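# Move the top plate from the tray stack onto the table

## Task

Lift the uppermost plate off the stack inside the tray and set it on the table so that no part of it extends beyond the blue tape outline. The remaining plates must stay in the tray, with none resting on or hanging over a tray wall, and the tray itself must be left undisturbed. Everything has to stay in place without the robot supporting it. At the end, switch suction off and move the tool away.

## Robot and tools

Robot: a single 7-joint Kinova Gen3 arm carrying a suction-cup tool, with no fingers. The controlled point is the cup point, the centre of the cup's 29 mm rim. The cup opens along the cup point's own +z axis. Starting about 7 cm behind the rim, the tool body and wrist camera stick out up to about 8 cm sideways, so leave room for them near tray walls and other plates.

Frame: every position and orientation is in the scene frame. Its origin sits on the table surface directly under the arm base. +z points up, and +y is to the left when you face along +x. Positions are in metres. Quaternions are written w first (qw, qx, qy, qz). The arm base may be slightly tilted relative to the table. The reported cup position gets less accurate the farther the arm reaches.

A row is 8 numbers: x, y, z, qw, qx, qy, qz, suction. The first seven are an absolute pose for the cup point, not an offset. Suction runs from -1 to 1. 1 means full vacuum, a smaller positive value asks for that fraction of it, and 0.05 or less means off. The suction setting holds until you change it. To keep an orientation steady, repeat the intended quaternion in every row rather than copying the drifted one from the last result.

execute_actions: the argument actions is a list holding one item or none.
- An empty list sends nothing and returns the current state with pictures.
- {"rows": [...], "steps": n} runs n control steps of 1/30 s each. n is 12 to 15 and defaults to 15. rows holds 1 to 15 rows, one per step, and the last row is repeated if there are fewer rows than steps.
- {"steps": n} alone is a wait of up to 300 steps, counted from the previous result, so your reply time is included.
- The optional flag pictures requests camera images.
The whole call is refused if a target lies more than 0.6 m from the last reported cup position along any of the cup point's axes. On every step the commanded pose is clipped to within 70 mm and 16 degrees of the measured pose, so a distant target needs several calls. Read back the reached pose after each one. The result is taken 12 steps before the action ends. Those last 12 steps run while you are replying.

move: target is one 8-number row (absolute pose plus suction). speed is the top path speed in m/s, from 0.002 to 0.5, default 0.25. Rotation is capped at twice that value in rad/s. The tool drives the cup point straight toward the target over 0.5 to 10 s and stops after 10 s even if the target is not reached. The suction value is applied at the start of the move. The path does not avoid obstacles, and the real motion can lag behind it, drift off it or overshoot the set speed, especially with the arm nearly straight. Contact is harder the faster you move and the deeper the target lies past the contact point. The move: line gives the outcome and the remaining distance to target:
- done: stopped close to the target.
- off_target, moving, held or fault: did not finish cleanly.
- limits=paced: the pose was clipped.
- limits=held: some steps were blocked by a check, and the arm may speed up sharply afterwards.

wait: seconds from 0 to 10. Nothing new is commanded. The arm only keeps heading for its last clipped pose.

zoom_image: camera is one of cam_head_left (672x504), cam_head_right (672x504) or cam_wrist (616x616, fisheye). region is [x0, y0, x1, y1] in pixels, with the top-left at (0, 0), and is at most 504x504. It returns a closer look at the latest image.

read_manual returns only licence texts. finished_scene takes the number of the current scene and ends it permanently. Call it only once the plate sits free on the table and the cup is clear.

Result lines:
- The state line gives end_effector_position and end_effector_quat_wxyz.
- Hand target, shown only when no steps are pending, is where the controller is currently heading.
- HELD marks steps that were not fully sent.
- "pose unreachable" means the clearance check changed or blocked the command.
- Joint positions and joint torques are listed from the base outward. Torques change with contact or load.
- suction_measured is the vacuum actually reached. It stays near 0 without a seal and settles at most 0.15 below the command on an airtight surface.
- part_present switches to 1 at 0.50 and back to 0 below 0.45.

Gripping: with suction on, press the rim flat onto a smooth face of the plate, such as the centre of the top plate, so that it seals all the way round. Holes, seams and object edges under the rim leak air. Under vacuum the cup shortens, so the held plate rides up to about 10 mm nearer the tool. To release, lower the plate until it rests on the table, set suction to 0, then lift more than 15 mm. If the cup seals onto the table, turn suction off to free it.

Avoid the following:
- Joint contact torque at the load limits (46.9 N m for the first four joints, 29.5 N m for the last three) causes a 10 s stop.
- Holding loads heats the motors. A warning appears at 60 °C, and at 75 °C an over-temperature stop lets the arm sag.
- Do not drop the plate, slam it, hit hard or push hard.
- Do not disturb the tray or the other plates.
- Never knock anything off the table.
- Loose objects may occasionally get nudged by outside pushes, so check the final layout before finishing.

Each tool is called by a JSON object that holds its "method" and its "body", one argument or row to a line.

## Session

{"method": "execute_actions", "body": {
  "actions": []
}}

Scene clock: 0.00 s of 4900.00 s.
end_effector_position=(+0.4482, +0.0220, +0.2788) suction_measured=0.00 part_present=0 end_effector_quat_wxyz=(+0.002, -0.023, +1.000, -0.002)
Joint positions: [-0.055  0.429 -0.     1.658  0.001  1.054  3.083]
Joint velocities: [-0.001 -0.    -0.    -0.    -0.     0.001 -0.   ]
Joint torques (N m, as the joint torque sensors report them, + toward a larger angle): no reading
Hand target: +0.448, +0.022, +0.279; +0.002, -0.023, +1.000, -0.002

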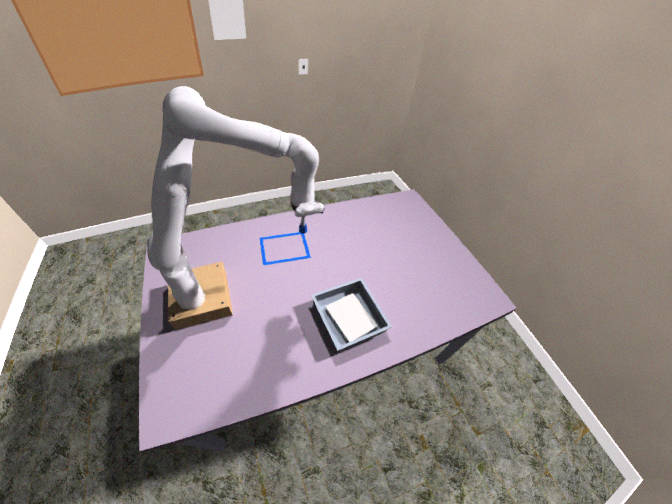

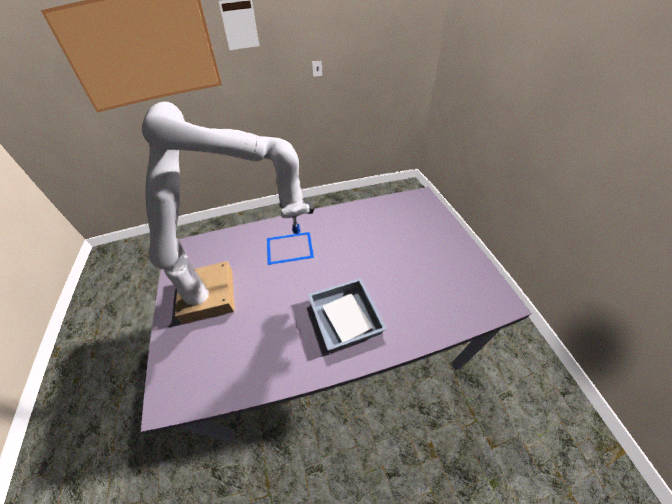

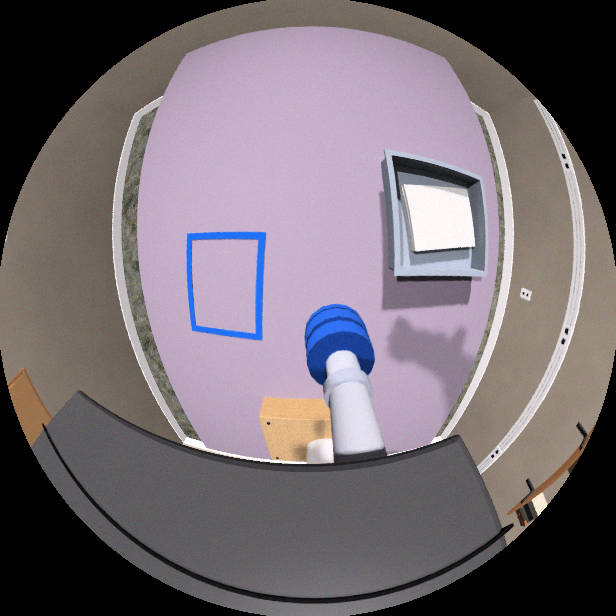

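{"method": "move", "body": {
  "target": [0.5,-0.22,0.2,0,0,1,0,0]
}}

Scene clock: 2.03 s of 4900.00 s.
end_effector_position=(+0.5002, -0.2196, +0.2006) suction_measured=0.00 part_present=0 end_effector_quat_wxyz=(-0.000, -0.000, +1.000, -0.000)
Joint positions: [ 0.386  0.73   0.056  1.397 -0.046  1.02   3.546]
Joint velocities: [ 0.002  0.004  0.001 -0.001 -0.001  0.001  0.001]
Joint torques (N m, as the joint torque sensors report them, + toward a larger angle): [  0.12 -20.02   0.14  -5.96  -0.05  -0.2   -0.08]
Hand target: +0.500, -0.220, +0.200; -0.000, +0.000, +1.000, -0.000
Off the commanded pose: 0.001 m, 0 deg.
Kept back: nothing.
move: done

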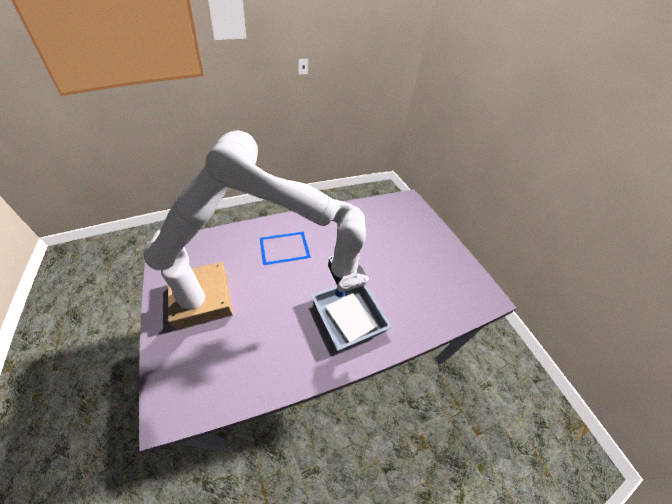

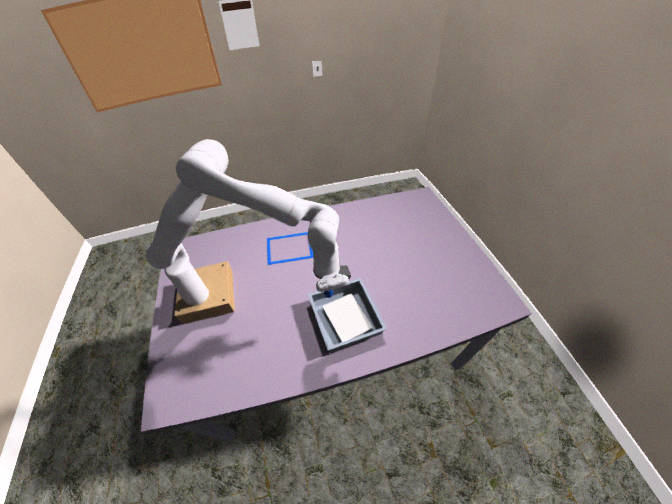

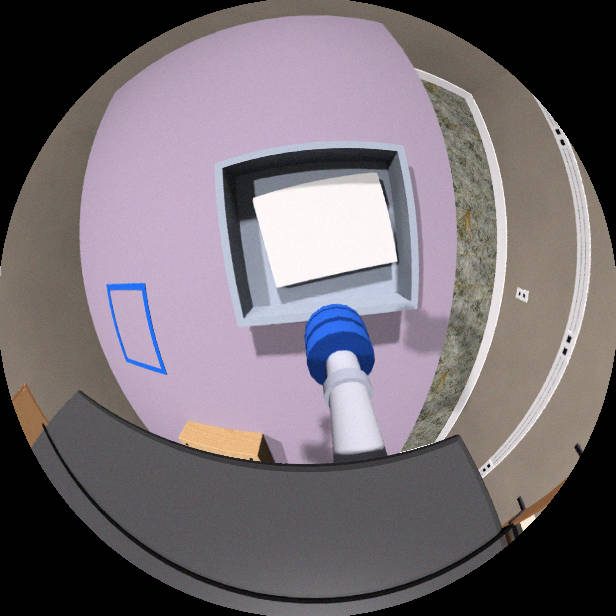

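{"method": "move", "body": {
  "target": [0.55,-0.225,0.1,0,0,1,0,0]
}}

Scene clock: 3.30 s of 4900.00 s.
end_effector_position=(+0.5504, -0.2251, +0.1004) suction_measured=0.00 part_present=0 end_effector_quat_wxyz=(+0.000, -0.000, +1.000, -0.000)
Joint positions: [ 0.371  0.967  0.049  1.261 -0.054  0.919  3.526]
Joint velocities: [-0.001  0.004 -0.001 -0.001  0.    -0.001  0.   ]
Joint torques (N m, as the joint torque sensors report them, + toward a larger angle): [  0.   -22.12   0.44  -5.31  -0.13  -0.38  -0.07]
Hand target: +0.550, -0.225, +0.100; +0.000, -0.000, +1.000, +0.000
Off the commanded pose: 0.001 m, 0 deg.
Kept back: nothing.
move: done

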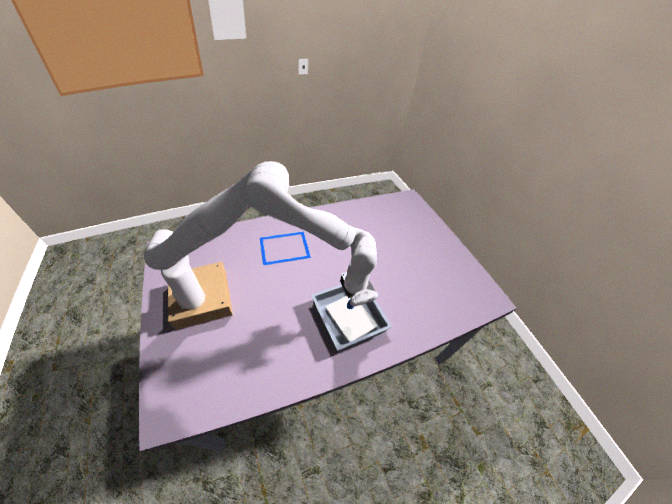

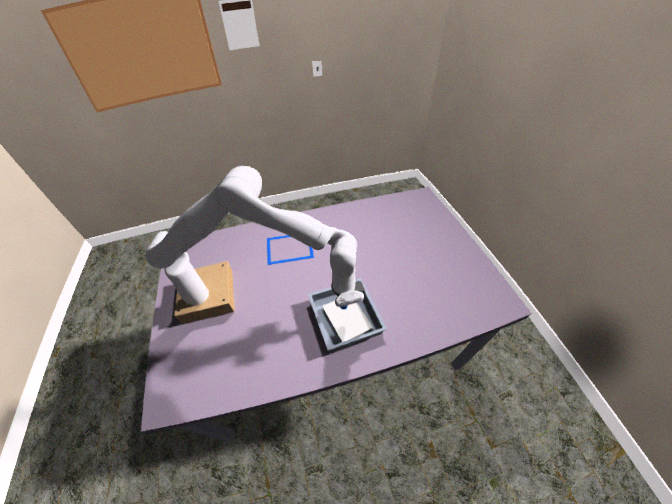

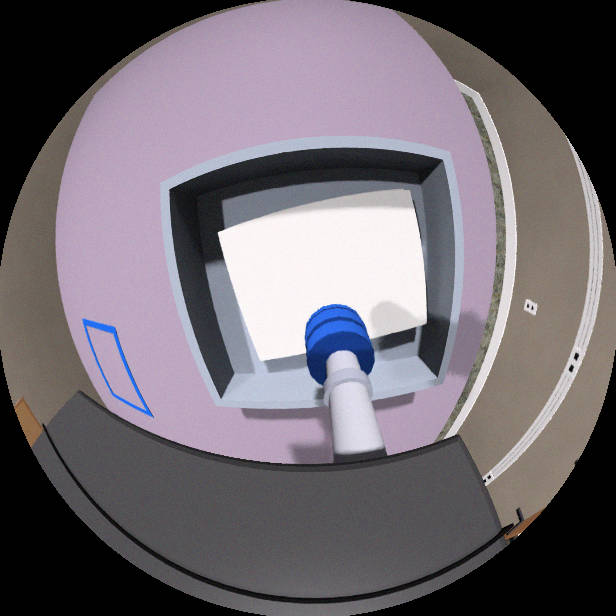

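{"method": "move", "body": {
  "target": [0.557,-0.225,0.035,0,0,1,0,0.7],
  "speed": 0.05
}}

Scene clock: 5.37 s of 4900.00 s.
end_effector_position=(+0.5573, -0.2251, +0.0353) suction_measured=0.00 part_present=0 end_effector_quat_wxyz=(+0.000, -0.000, +1.000, -0.000)
Joint positions: [ 0.37   1.084  0.044  1.239 -0.057  0.823  3.523]
Joint velocities: [ 0.     0.004  0.    -0.    -0.    -0.    -0.   ]
Joint torques (N m, as the joint torque sensors report them, + toward a larger angle): [ -0.26 -22.91   0.64  -4.92  -0.1   -0.33  -0.05]
Hand target: +0.557, -0.225, +0.035; +0.000, -0.000, +1.000, +0.000
Off the commanded pose: 0.000 m, 0 deg.
Kept back: nothing.
move: done

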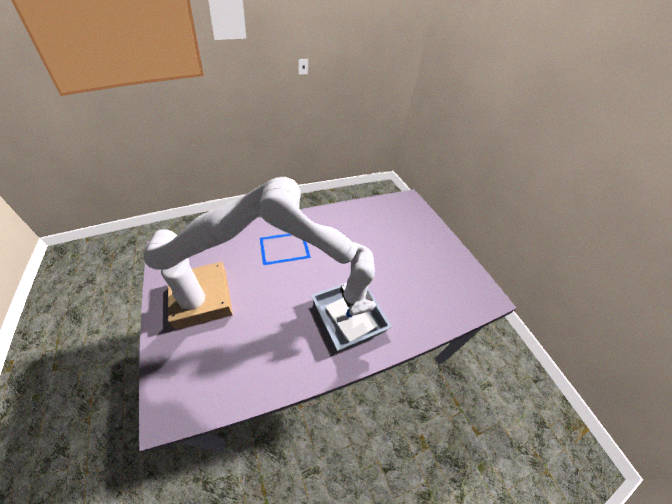

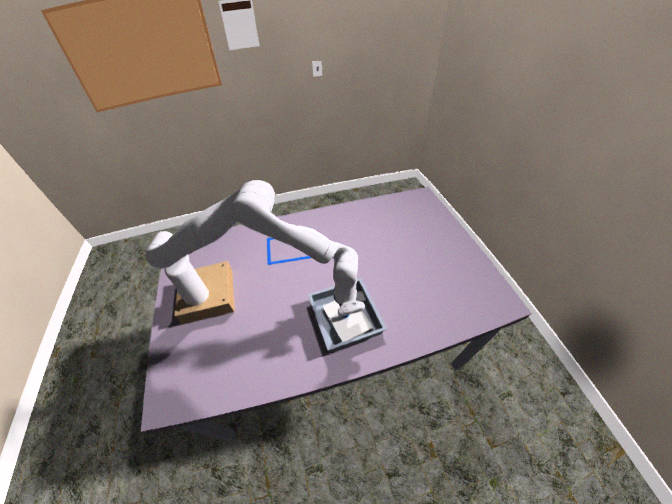

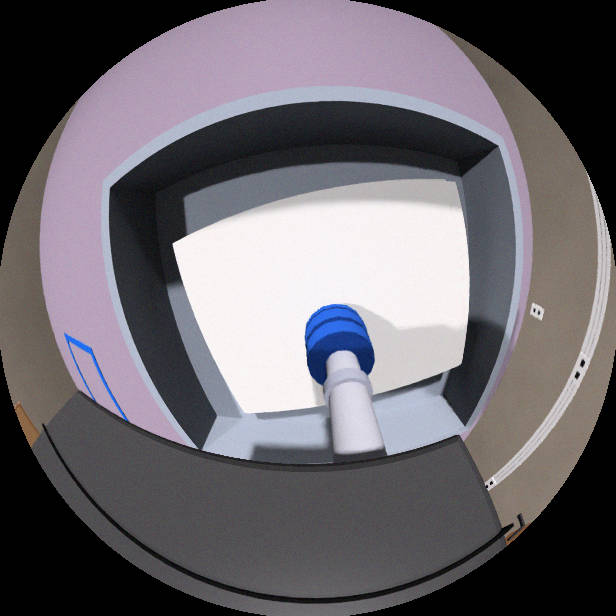

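{"method": "move", "body": {
  "target": [0.557,-0.225,0.022,0,0,1,0,0.7],
  "speed": 0.015
}}

Scene clock: 6.73 s of 4900.00 s.
end_effector_position=(+0.5566, -0.2248, +0.0214) suction_measured=0.48 part_present=0 end_effector_quat_wxyz=(-0.001, -0.000, +1.000, +0.000)
Joint positions: [ 0.37   1.107  0.043  1.238 -0.057  0.803  3.523]
Joint velocities: [ 0.001  0.002 -0.001 -0.    -0.    -0.002 -0.   ]
Joint torques (N m, as the joint torque sensors report them, + toward a larger angle): [ -0.15 -23.43   0.89  -5.13  -0.13  -0.21  -0.03]
Hand target: +0.557, -0.225, +0.022; +0.000, -0.000, +1.000, +0.000
Off the commanded pose: 0.001 m, 0 deg.
Kept back: nothing.
move: done

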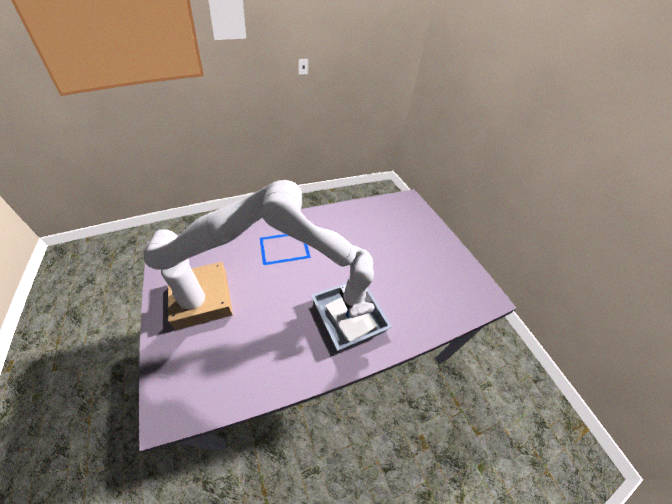

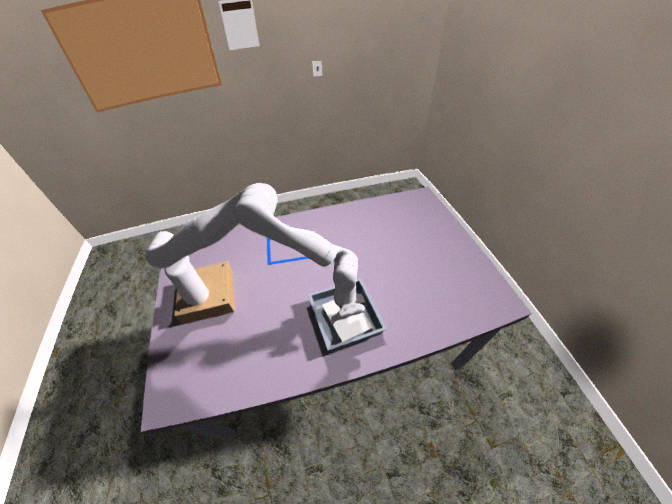

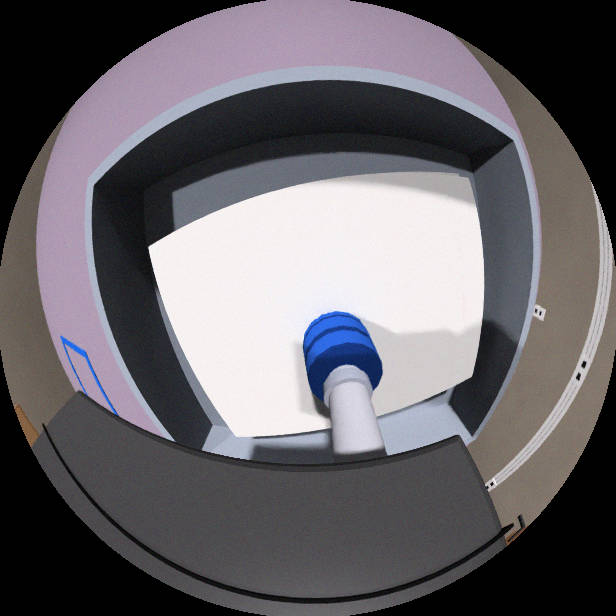

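Lift slowly a little so a stuck plate can drop.

{"method": "move", "body": {
  "target": [0.557,-0.225,0.04,0,0,1,0,0.7],
  "speed": 0.01
}}

{"method": "zoom_image", "body": {
  "camera": "cam_head_left",
  "region": [290,260,410,360]
}}

Scene clock: 9.17 s of 4900.00 s.
end_effector_position=(+0.5569, -0.2250, +0.0399) suction_measured=0.69 part_present=1 end_effector_quat_wxyz=(-0.000, +0.000, +1.000, +0.000)
Joint positions: [ 0.37   1.076  0.045  1.241 -0.057  0.831  3.523]
Joint velocities: [ 0.001 -0.001 -0.001  0.     0.     0.    -0.   ]
Joint torques (N m, as the joint torque sensors report them, + toward a larger angle): [ -0.17 -23.54   0.71  -5.17  -0.15  -0.25  -0.01]
Hand target: +0.557, -0.225, +0.040; -0.000, +0.000, +1.000, -0.000
Off the commanded pose: 0.000 m, 0 deg.
Kept back: nothing.
move: done

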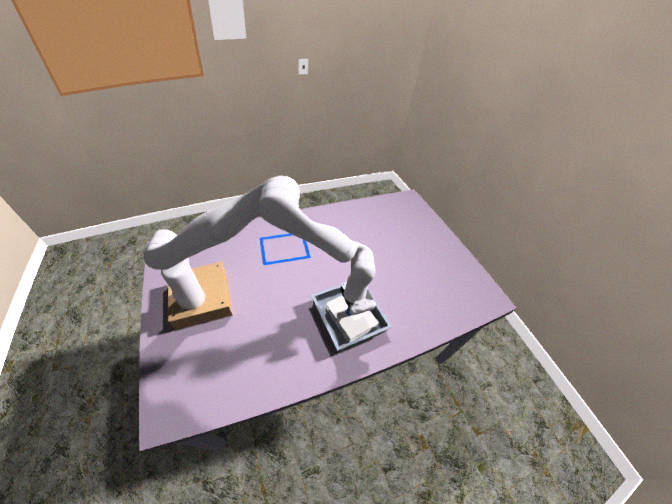

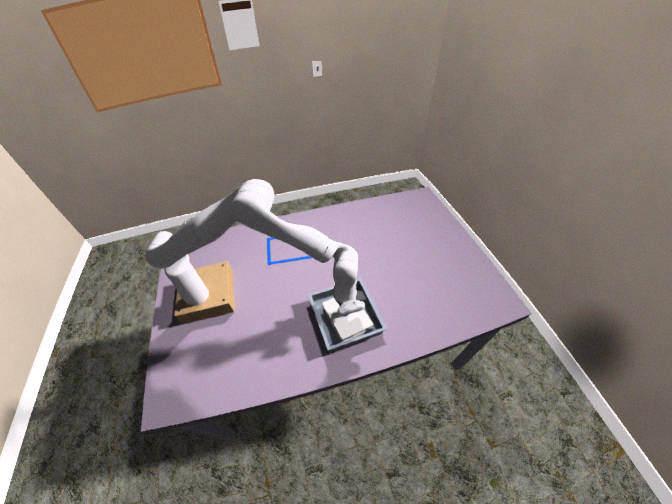

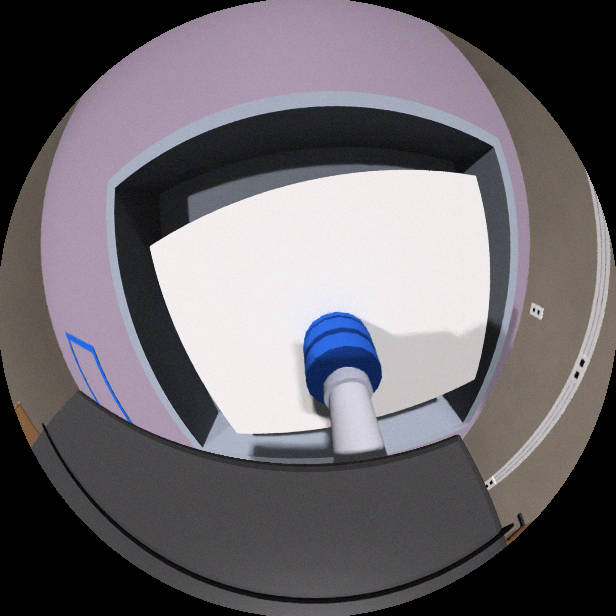

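Region (290, 260, 410, 360) of cam_head_left's 672x504 image, scaled by 4.200, with more detail than that image has.

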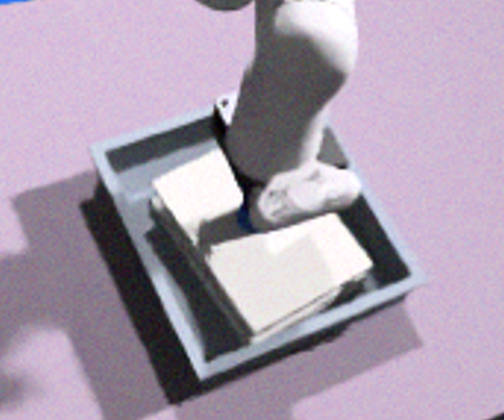

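{"method": "move", "body": {
  "target": [0.557,-0.225,0.12,0,0,1,0,0.7],
  "speed": 0.06
}}

{"method": "zoom_image", "body": {
  "camera": "cam_head_left",
  "region": [290,260,410,360]
}}

Scene clock: 11.13 s of 4900.00 s.
end_effector_position=(+0.5567, -0.2250, +0.1198) suction_measured=0.69 part_present=1 end_effector_quat_wxyz=(-0.000, +0.000, +1.000, -0.000)
Joint positions: [ 0.367  0.951  0.052  1.223 -0.054  0.974  3.521]
Joint velocities: [ 0.001 -0.002 -0.001  0.    -0.     0.001 -0.   ]
Joint torques (N m, as the joint torque sensors report them, + toward a larger angle): [ -0.04 -23.32   0.71  -5.86  -0.17  -0.17  -0.03]
Hand target: +0.557, -0.225, +0.120; -0.000, +0.000, +1.000, -0.000
Off the commanded pose: 0.000 m, 0 deg.
Kept back: nothing.
move: done

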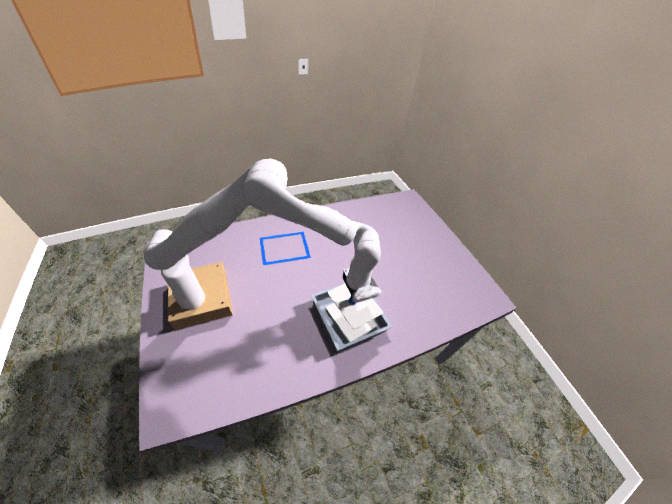

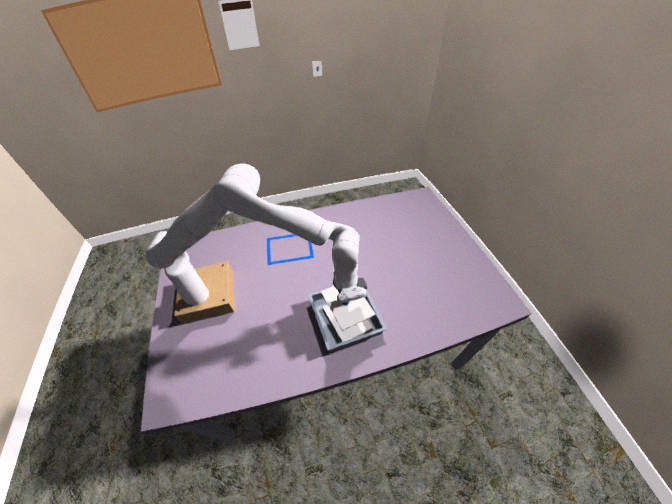

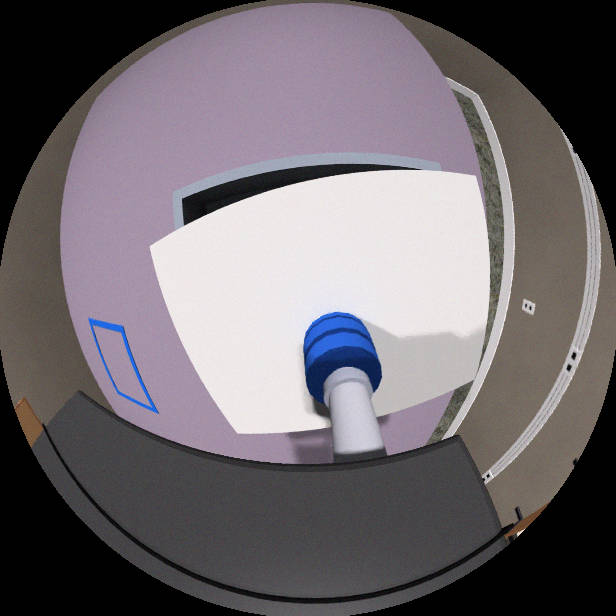

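Region (290, 260, 410, 360) of cam_head_left's 672x504 image, scaled by 4.200, with more detail than that image has.

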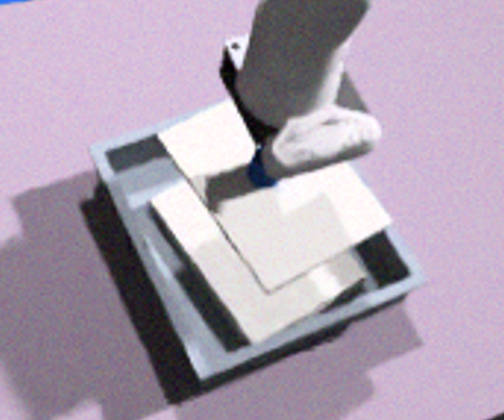

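{"method": "move", "body": {
  "target": [0.375,0.225,0.06,0,-0.643,0.766,0,0.7],
  "speed": 0.2
}}

{"method": "zoom_image", "body": {
  "camera": "cam_head_left",
  "region": [230,200,350,300]
}}

Scene clock: 15.63 s of 4900.00 s.
end_effector_position=(+0.3756, +0.2246, +0.0597) suction_measured=0.68 part_present=1 end_effector_quat_wxyz=(+0.001, -0.643, +0.766, +0.000)
Joint positions: [-0.414  0.806 -0.192  1.893  0.297  0.469  3.677]
Joint velocities: [-0.01   0.002 -0.    -0.     0.002  0.    -0.002]
Joint torques (N m, as the joint torque sensors report them, + toward a larger angle): [ -0.18 -17.87  -0.77  -2.85  -0.11  -0.28  -0.08]
Hand target: +0.375, +0.225, +0.060; +0.001, -0.643, +0.766, +0.000
Off the commanded pose: 0.001 m, 0 deg.
Kept back: nothing.
move: done

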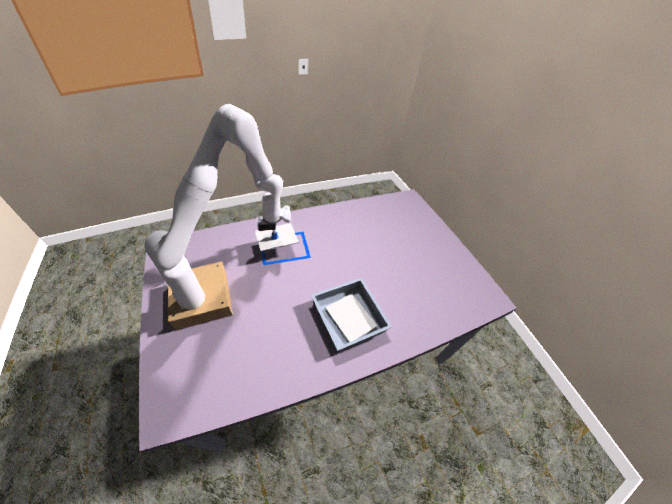

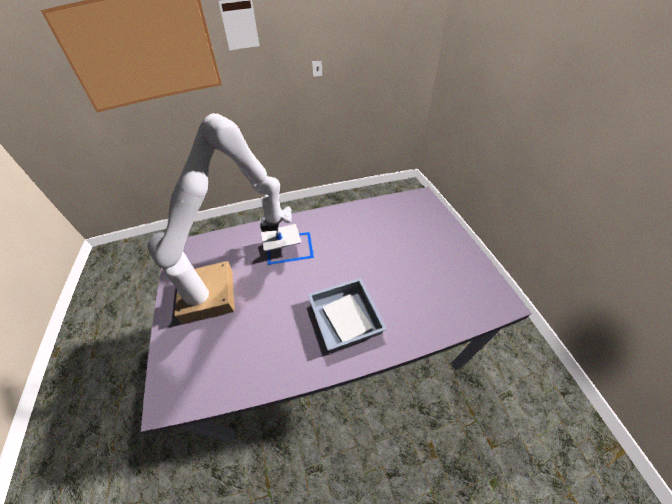

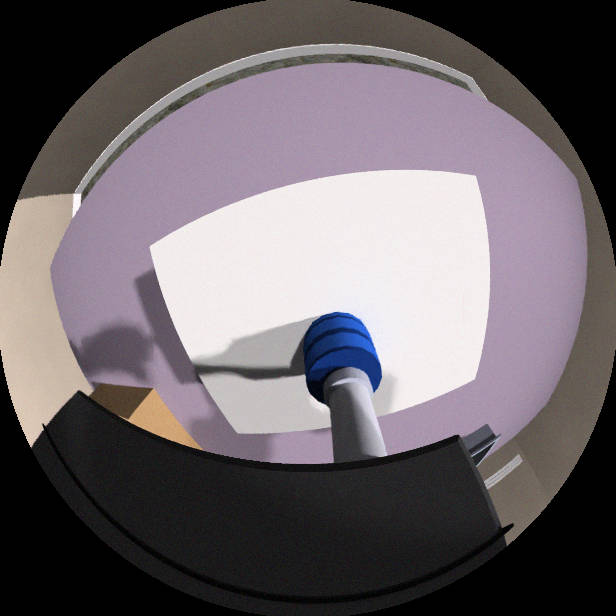

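Region (230, 200, 350, 300) of cam_head_left's 672x504 image, scaled by 4.200, with more detail than that image has.

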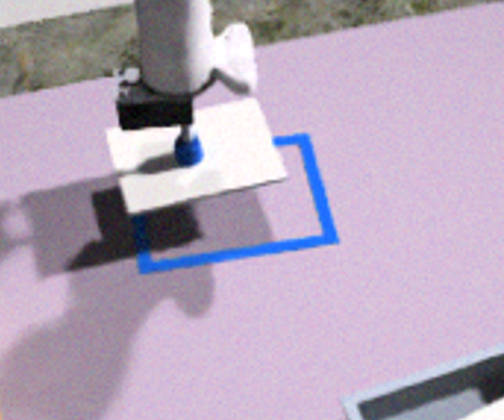

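Needs +x, and slightly over-rotated.

{"method": "move", "body": {
  "target": [0.4,0.215,0.018,0,-0.62,0.785,0,0.7],
  "speed": 0.06
}}

{"method": "zoom_image", "body": {
  "camera": "cam_head_left",
  "region": [230,200,350,300]
}}

Scene clock: 17.07 s of 4900.00 s.
end_effector_position=(+0.4002, +0.2152, +0.0183) suction_measured=0.70 part_present=1 end_effector_quat_wxyz=(+0.000, -0.620, +0.785, -0.000)
Joint positions: [-0.391  0.915 -0.159  1.83   0.3    0.42   3.667]
Joint velocities: [ 0.001  0.005  0.002 -0.001 -0.     0.     0.   ]
Joint torques (N m, as the joint torque sensors report them, + toward a larger angle): [  0.07 -19.04  -0.66  -2.52  -0.05  -0.26  -0.02]
Hand target: +0.400, +0.215, +0.018; -0.000, -0.620, +0.785, +0.000
Off the commanded pose: 0.000 m, 0 deg.
Kept back: nothing.
move: done

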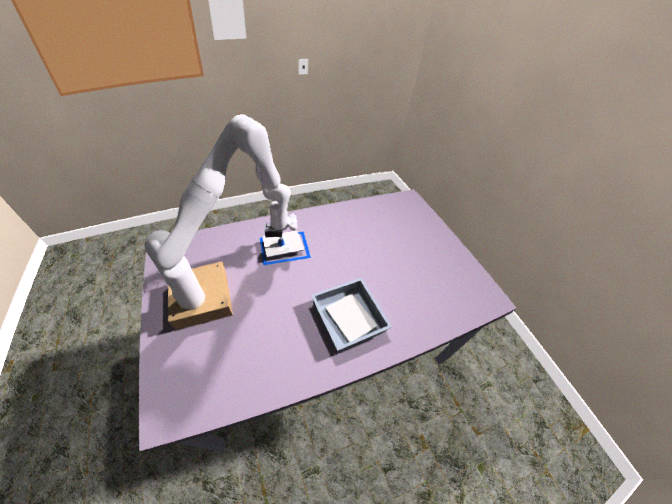

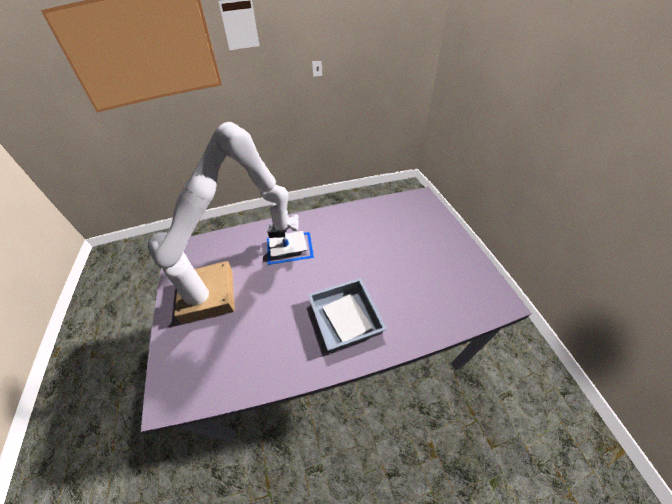

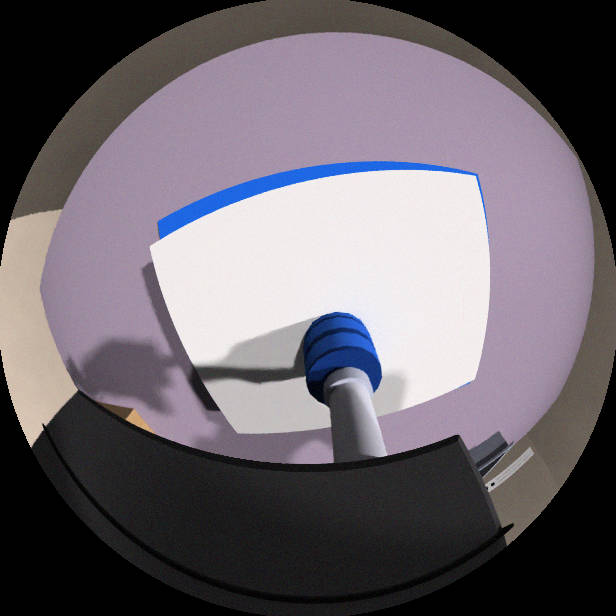

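Region (230, 200, 350, 300) of cam_head_left's 672x504 image, scaled by 4.200, with more detail than that image has.

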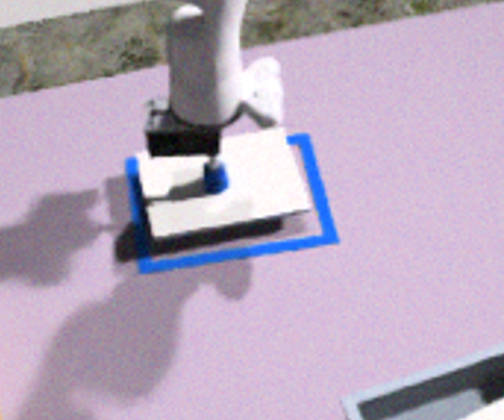

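Rotate back 3° more, shift +x a bit.

{"method": "move", "body": {
  "target": [0.405,0.215,0.004,0,-0.6,0.8,0,0.7],
  "speed": 0.02
}}

{"method": "zoom_image", "body": {
  "camera": "cam_head_left",
  "region": [230,200,350,300]
}}

Scene clock: 19.03 s of 4900.00 s.
end_effector_position=(+0.4051, +0.2150, +0.0041) suction_measured=0.70 part_present=1 end_effector_quat_wxyz=(+0.000, -0.600, +0.800, +0.000)
Joint positions: [-0.397  0.95  -0.142  1.811  0.285  0.401  3.637]
Joint velocities: [-0.     0.002 -0.    -0.    -0.    -0.001 -0.   ]
Joint torques (N m, as the joint torque sensors report them, + toward a larger angle): [ -0.08 -19.28  -0.7   -2.18  -0.04  -0.21  -0.06]
Hand target: +0.405, +0.215, +0.004; -0.000, -0.600, +0.800, +0.000
Off the commanded pose: 0.000 m, 0 deg.
Kept back: nothing.
move: done

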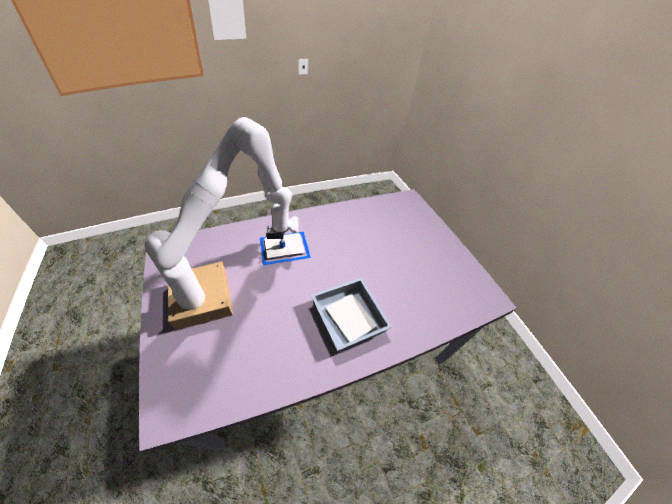

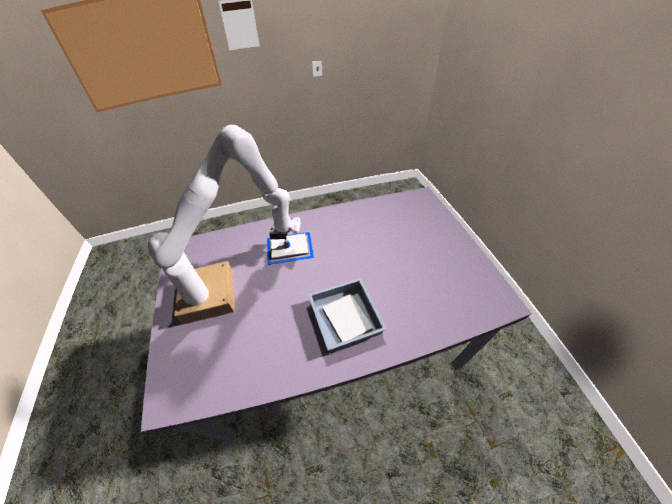

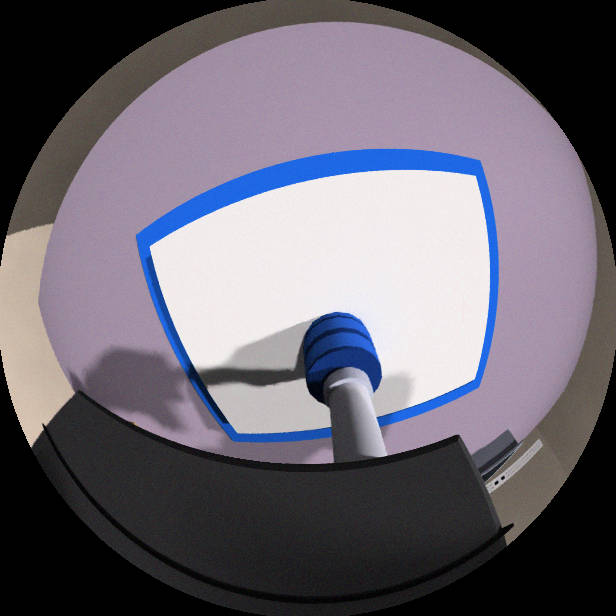

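Region (230, 200, 350, 300) of cam_head_left's 672x504 image, scaled by 4.200, with more detail than that image has.

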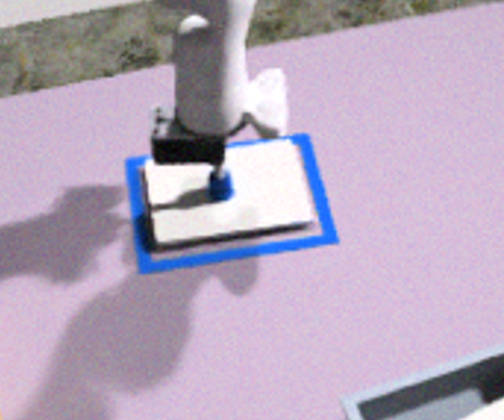

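{"method": "move", "body": {
  "target": [0.405,0.217,-0.003,0,-0.6,0.8,0,0.7],
  "speed": 0.015
}}

{"method": "execute_actions", "body": {
  "actions": [
    {"rows":[[0.405,0.217,-0.003,0,-0.6,0.8,0,0]]}
  ]
}}

{"method": "move", "body": {
  "target": [0.405,0.217,0.12,0,-0.6,0.8,0,0],
  "speed": 0.15
}}

Scene clock: 20.13 s of 4900.00 s.
end_effector_position=(+0.4058, +0.2173, -0.0017) suction_measured=0.69 part_present=1 end_effector_quat_wxyz=(+0.001, -0.600, +0.800, -0.000)
Joint positions: [-0.404  0.964 -0.137  1.805  0.287  0.39   3.632]
Joint velocities: [-0.002 -0.     0.002  0.     0.    -0.    -0.   ]
Joint torques (N m, as the joint torque sensors report them, + toward a larger angle): [ -0.18 -17.2   -0.64  -2.2   -0.07  -0.54  -0.09]
Hand target: +0.405, +0.217, -0.003; +0.000, -0.600, +0.800, +0.000
Off the commanded pose: 0.002 m, 0 deg.
Kept back: nothing.
move: done

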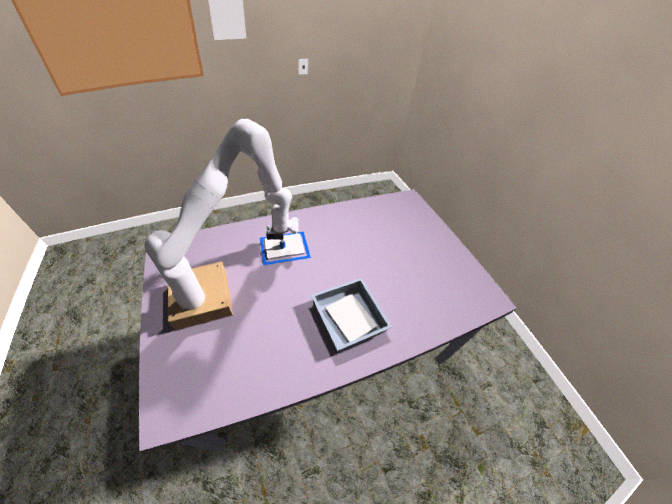

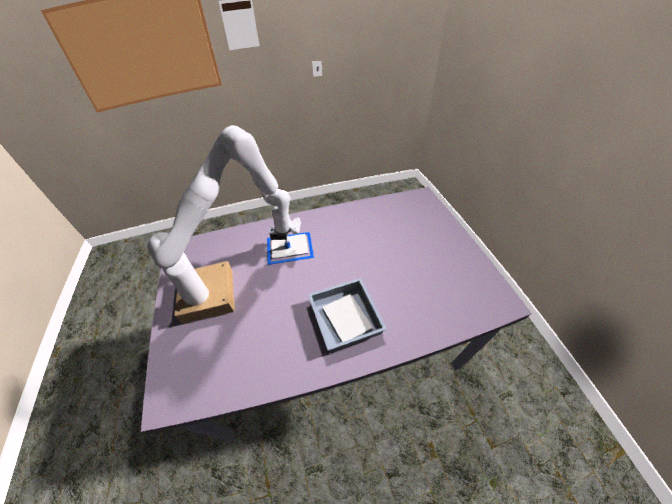

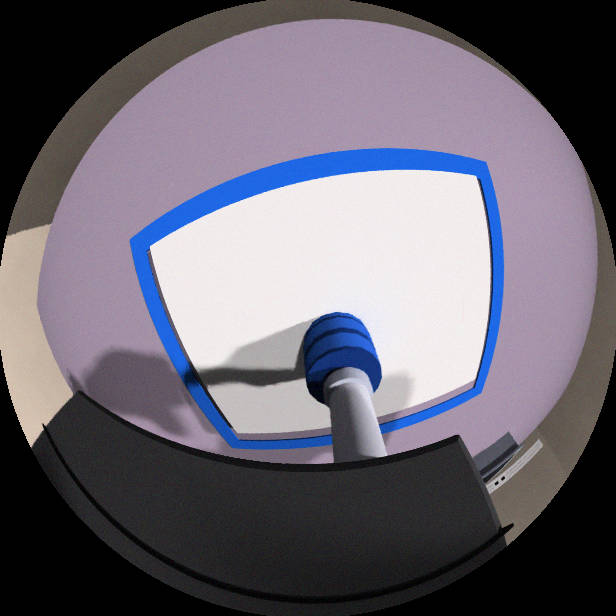

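Scene clock: 20.23 s of 4900.00 s.
end_effector_position=(+0.4060, +0.2174, -0.0014) suction_measured=0.00 part_present=0 end_effector_quat_wxyz=(+0.001, -0.600, +0.800, -0.000)
Joint positions: [-0.404  0.963 -0.137  1.805  0.287  0.39   3.632]
Joint velocities: [-0.001 -0.004 -0.     0.002  0.     0.004 -0.   ]
Joint torques (N m, as the joint torque sensors report them, + toward a larger angle): [ -0.13 -15.37  -0.47  -2.3   -0.1   -0.71   0.01]
Steps of this call (steps 1 to 3: the first 3 steps of this action). Readings (end_effector_position | what the end effector reports):
1: (+0.4058, +0.2173, -0.0017) | suction_measured=0.01 part_present=0
2: (+0.4060, +0.2174, -0.0015) | suction_measured=0.00 part_present=0
3: the state above

Scene clock: 21.87 s of 4900.00 s.
end_effector_position=(+0.4046, +0.2168, +0.1197) suction_measured=0.00 part_present=0 end_effector_quat_wxyz=(-0.000, -0.600, +0.800, -0.000)
Joint positions: [-0.35   0.709 -0.216  1.796  0.222  0.661  3.689]
Joint velocities: [ 0.001 -0.005  0.    -0.    -0.    -0.     0.   ]
Joint torques (N m, as the joint torque sensors report them, + toward a larger angle): [  0.12 -17.01  -0.79  -3.97  -0.23  -0.24  -0.03]
Hand target: +0.405, +0.217, +0.120; -0.000, -0.600, +0.800, -0.000
Off your previous action's commanded pose: 0.002 m, 0 deg at its last step (step 12 of this call).
Off the commanded pose: 0.001 m, 0 deg.
Kept back: nothing.
move: done

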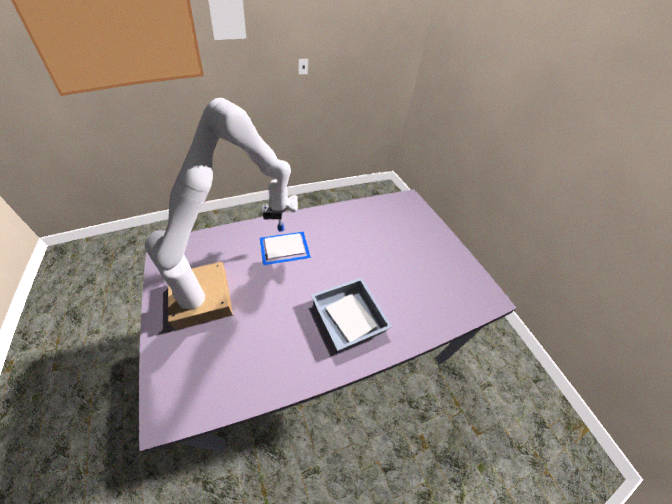

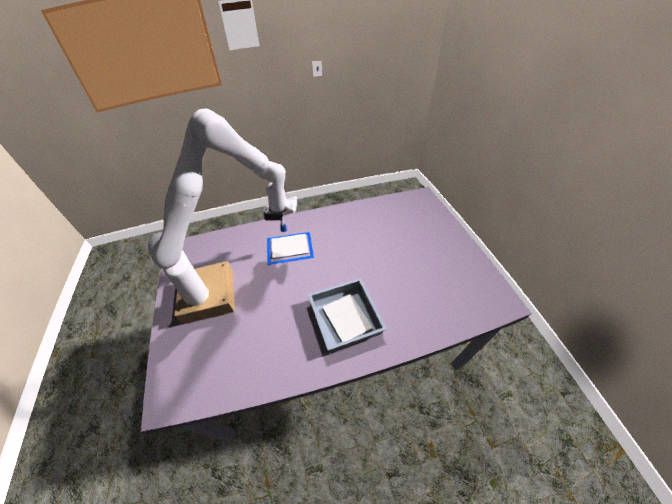

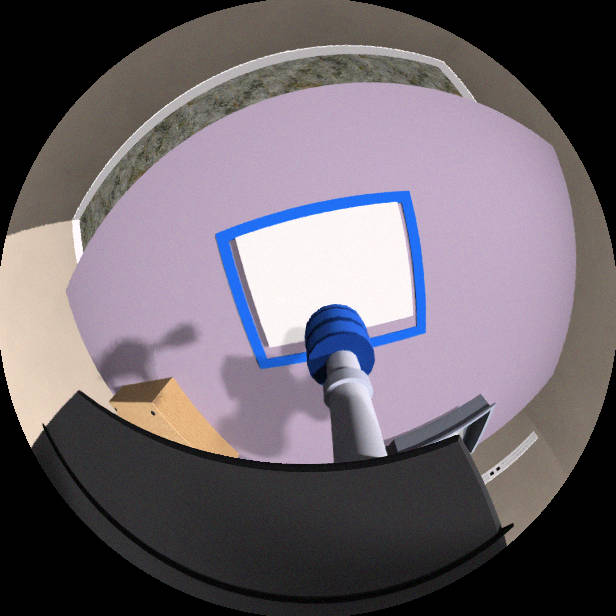

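{"method": "finished_scene", "body": {
  "scene": 1
}}

The scene is finished: the task was done.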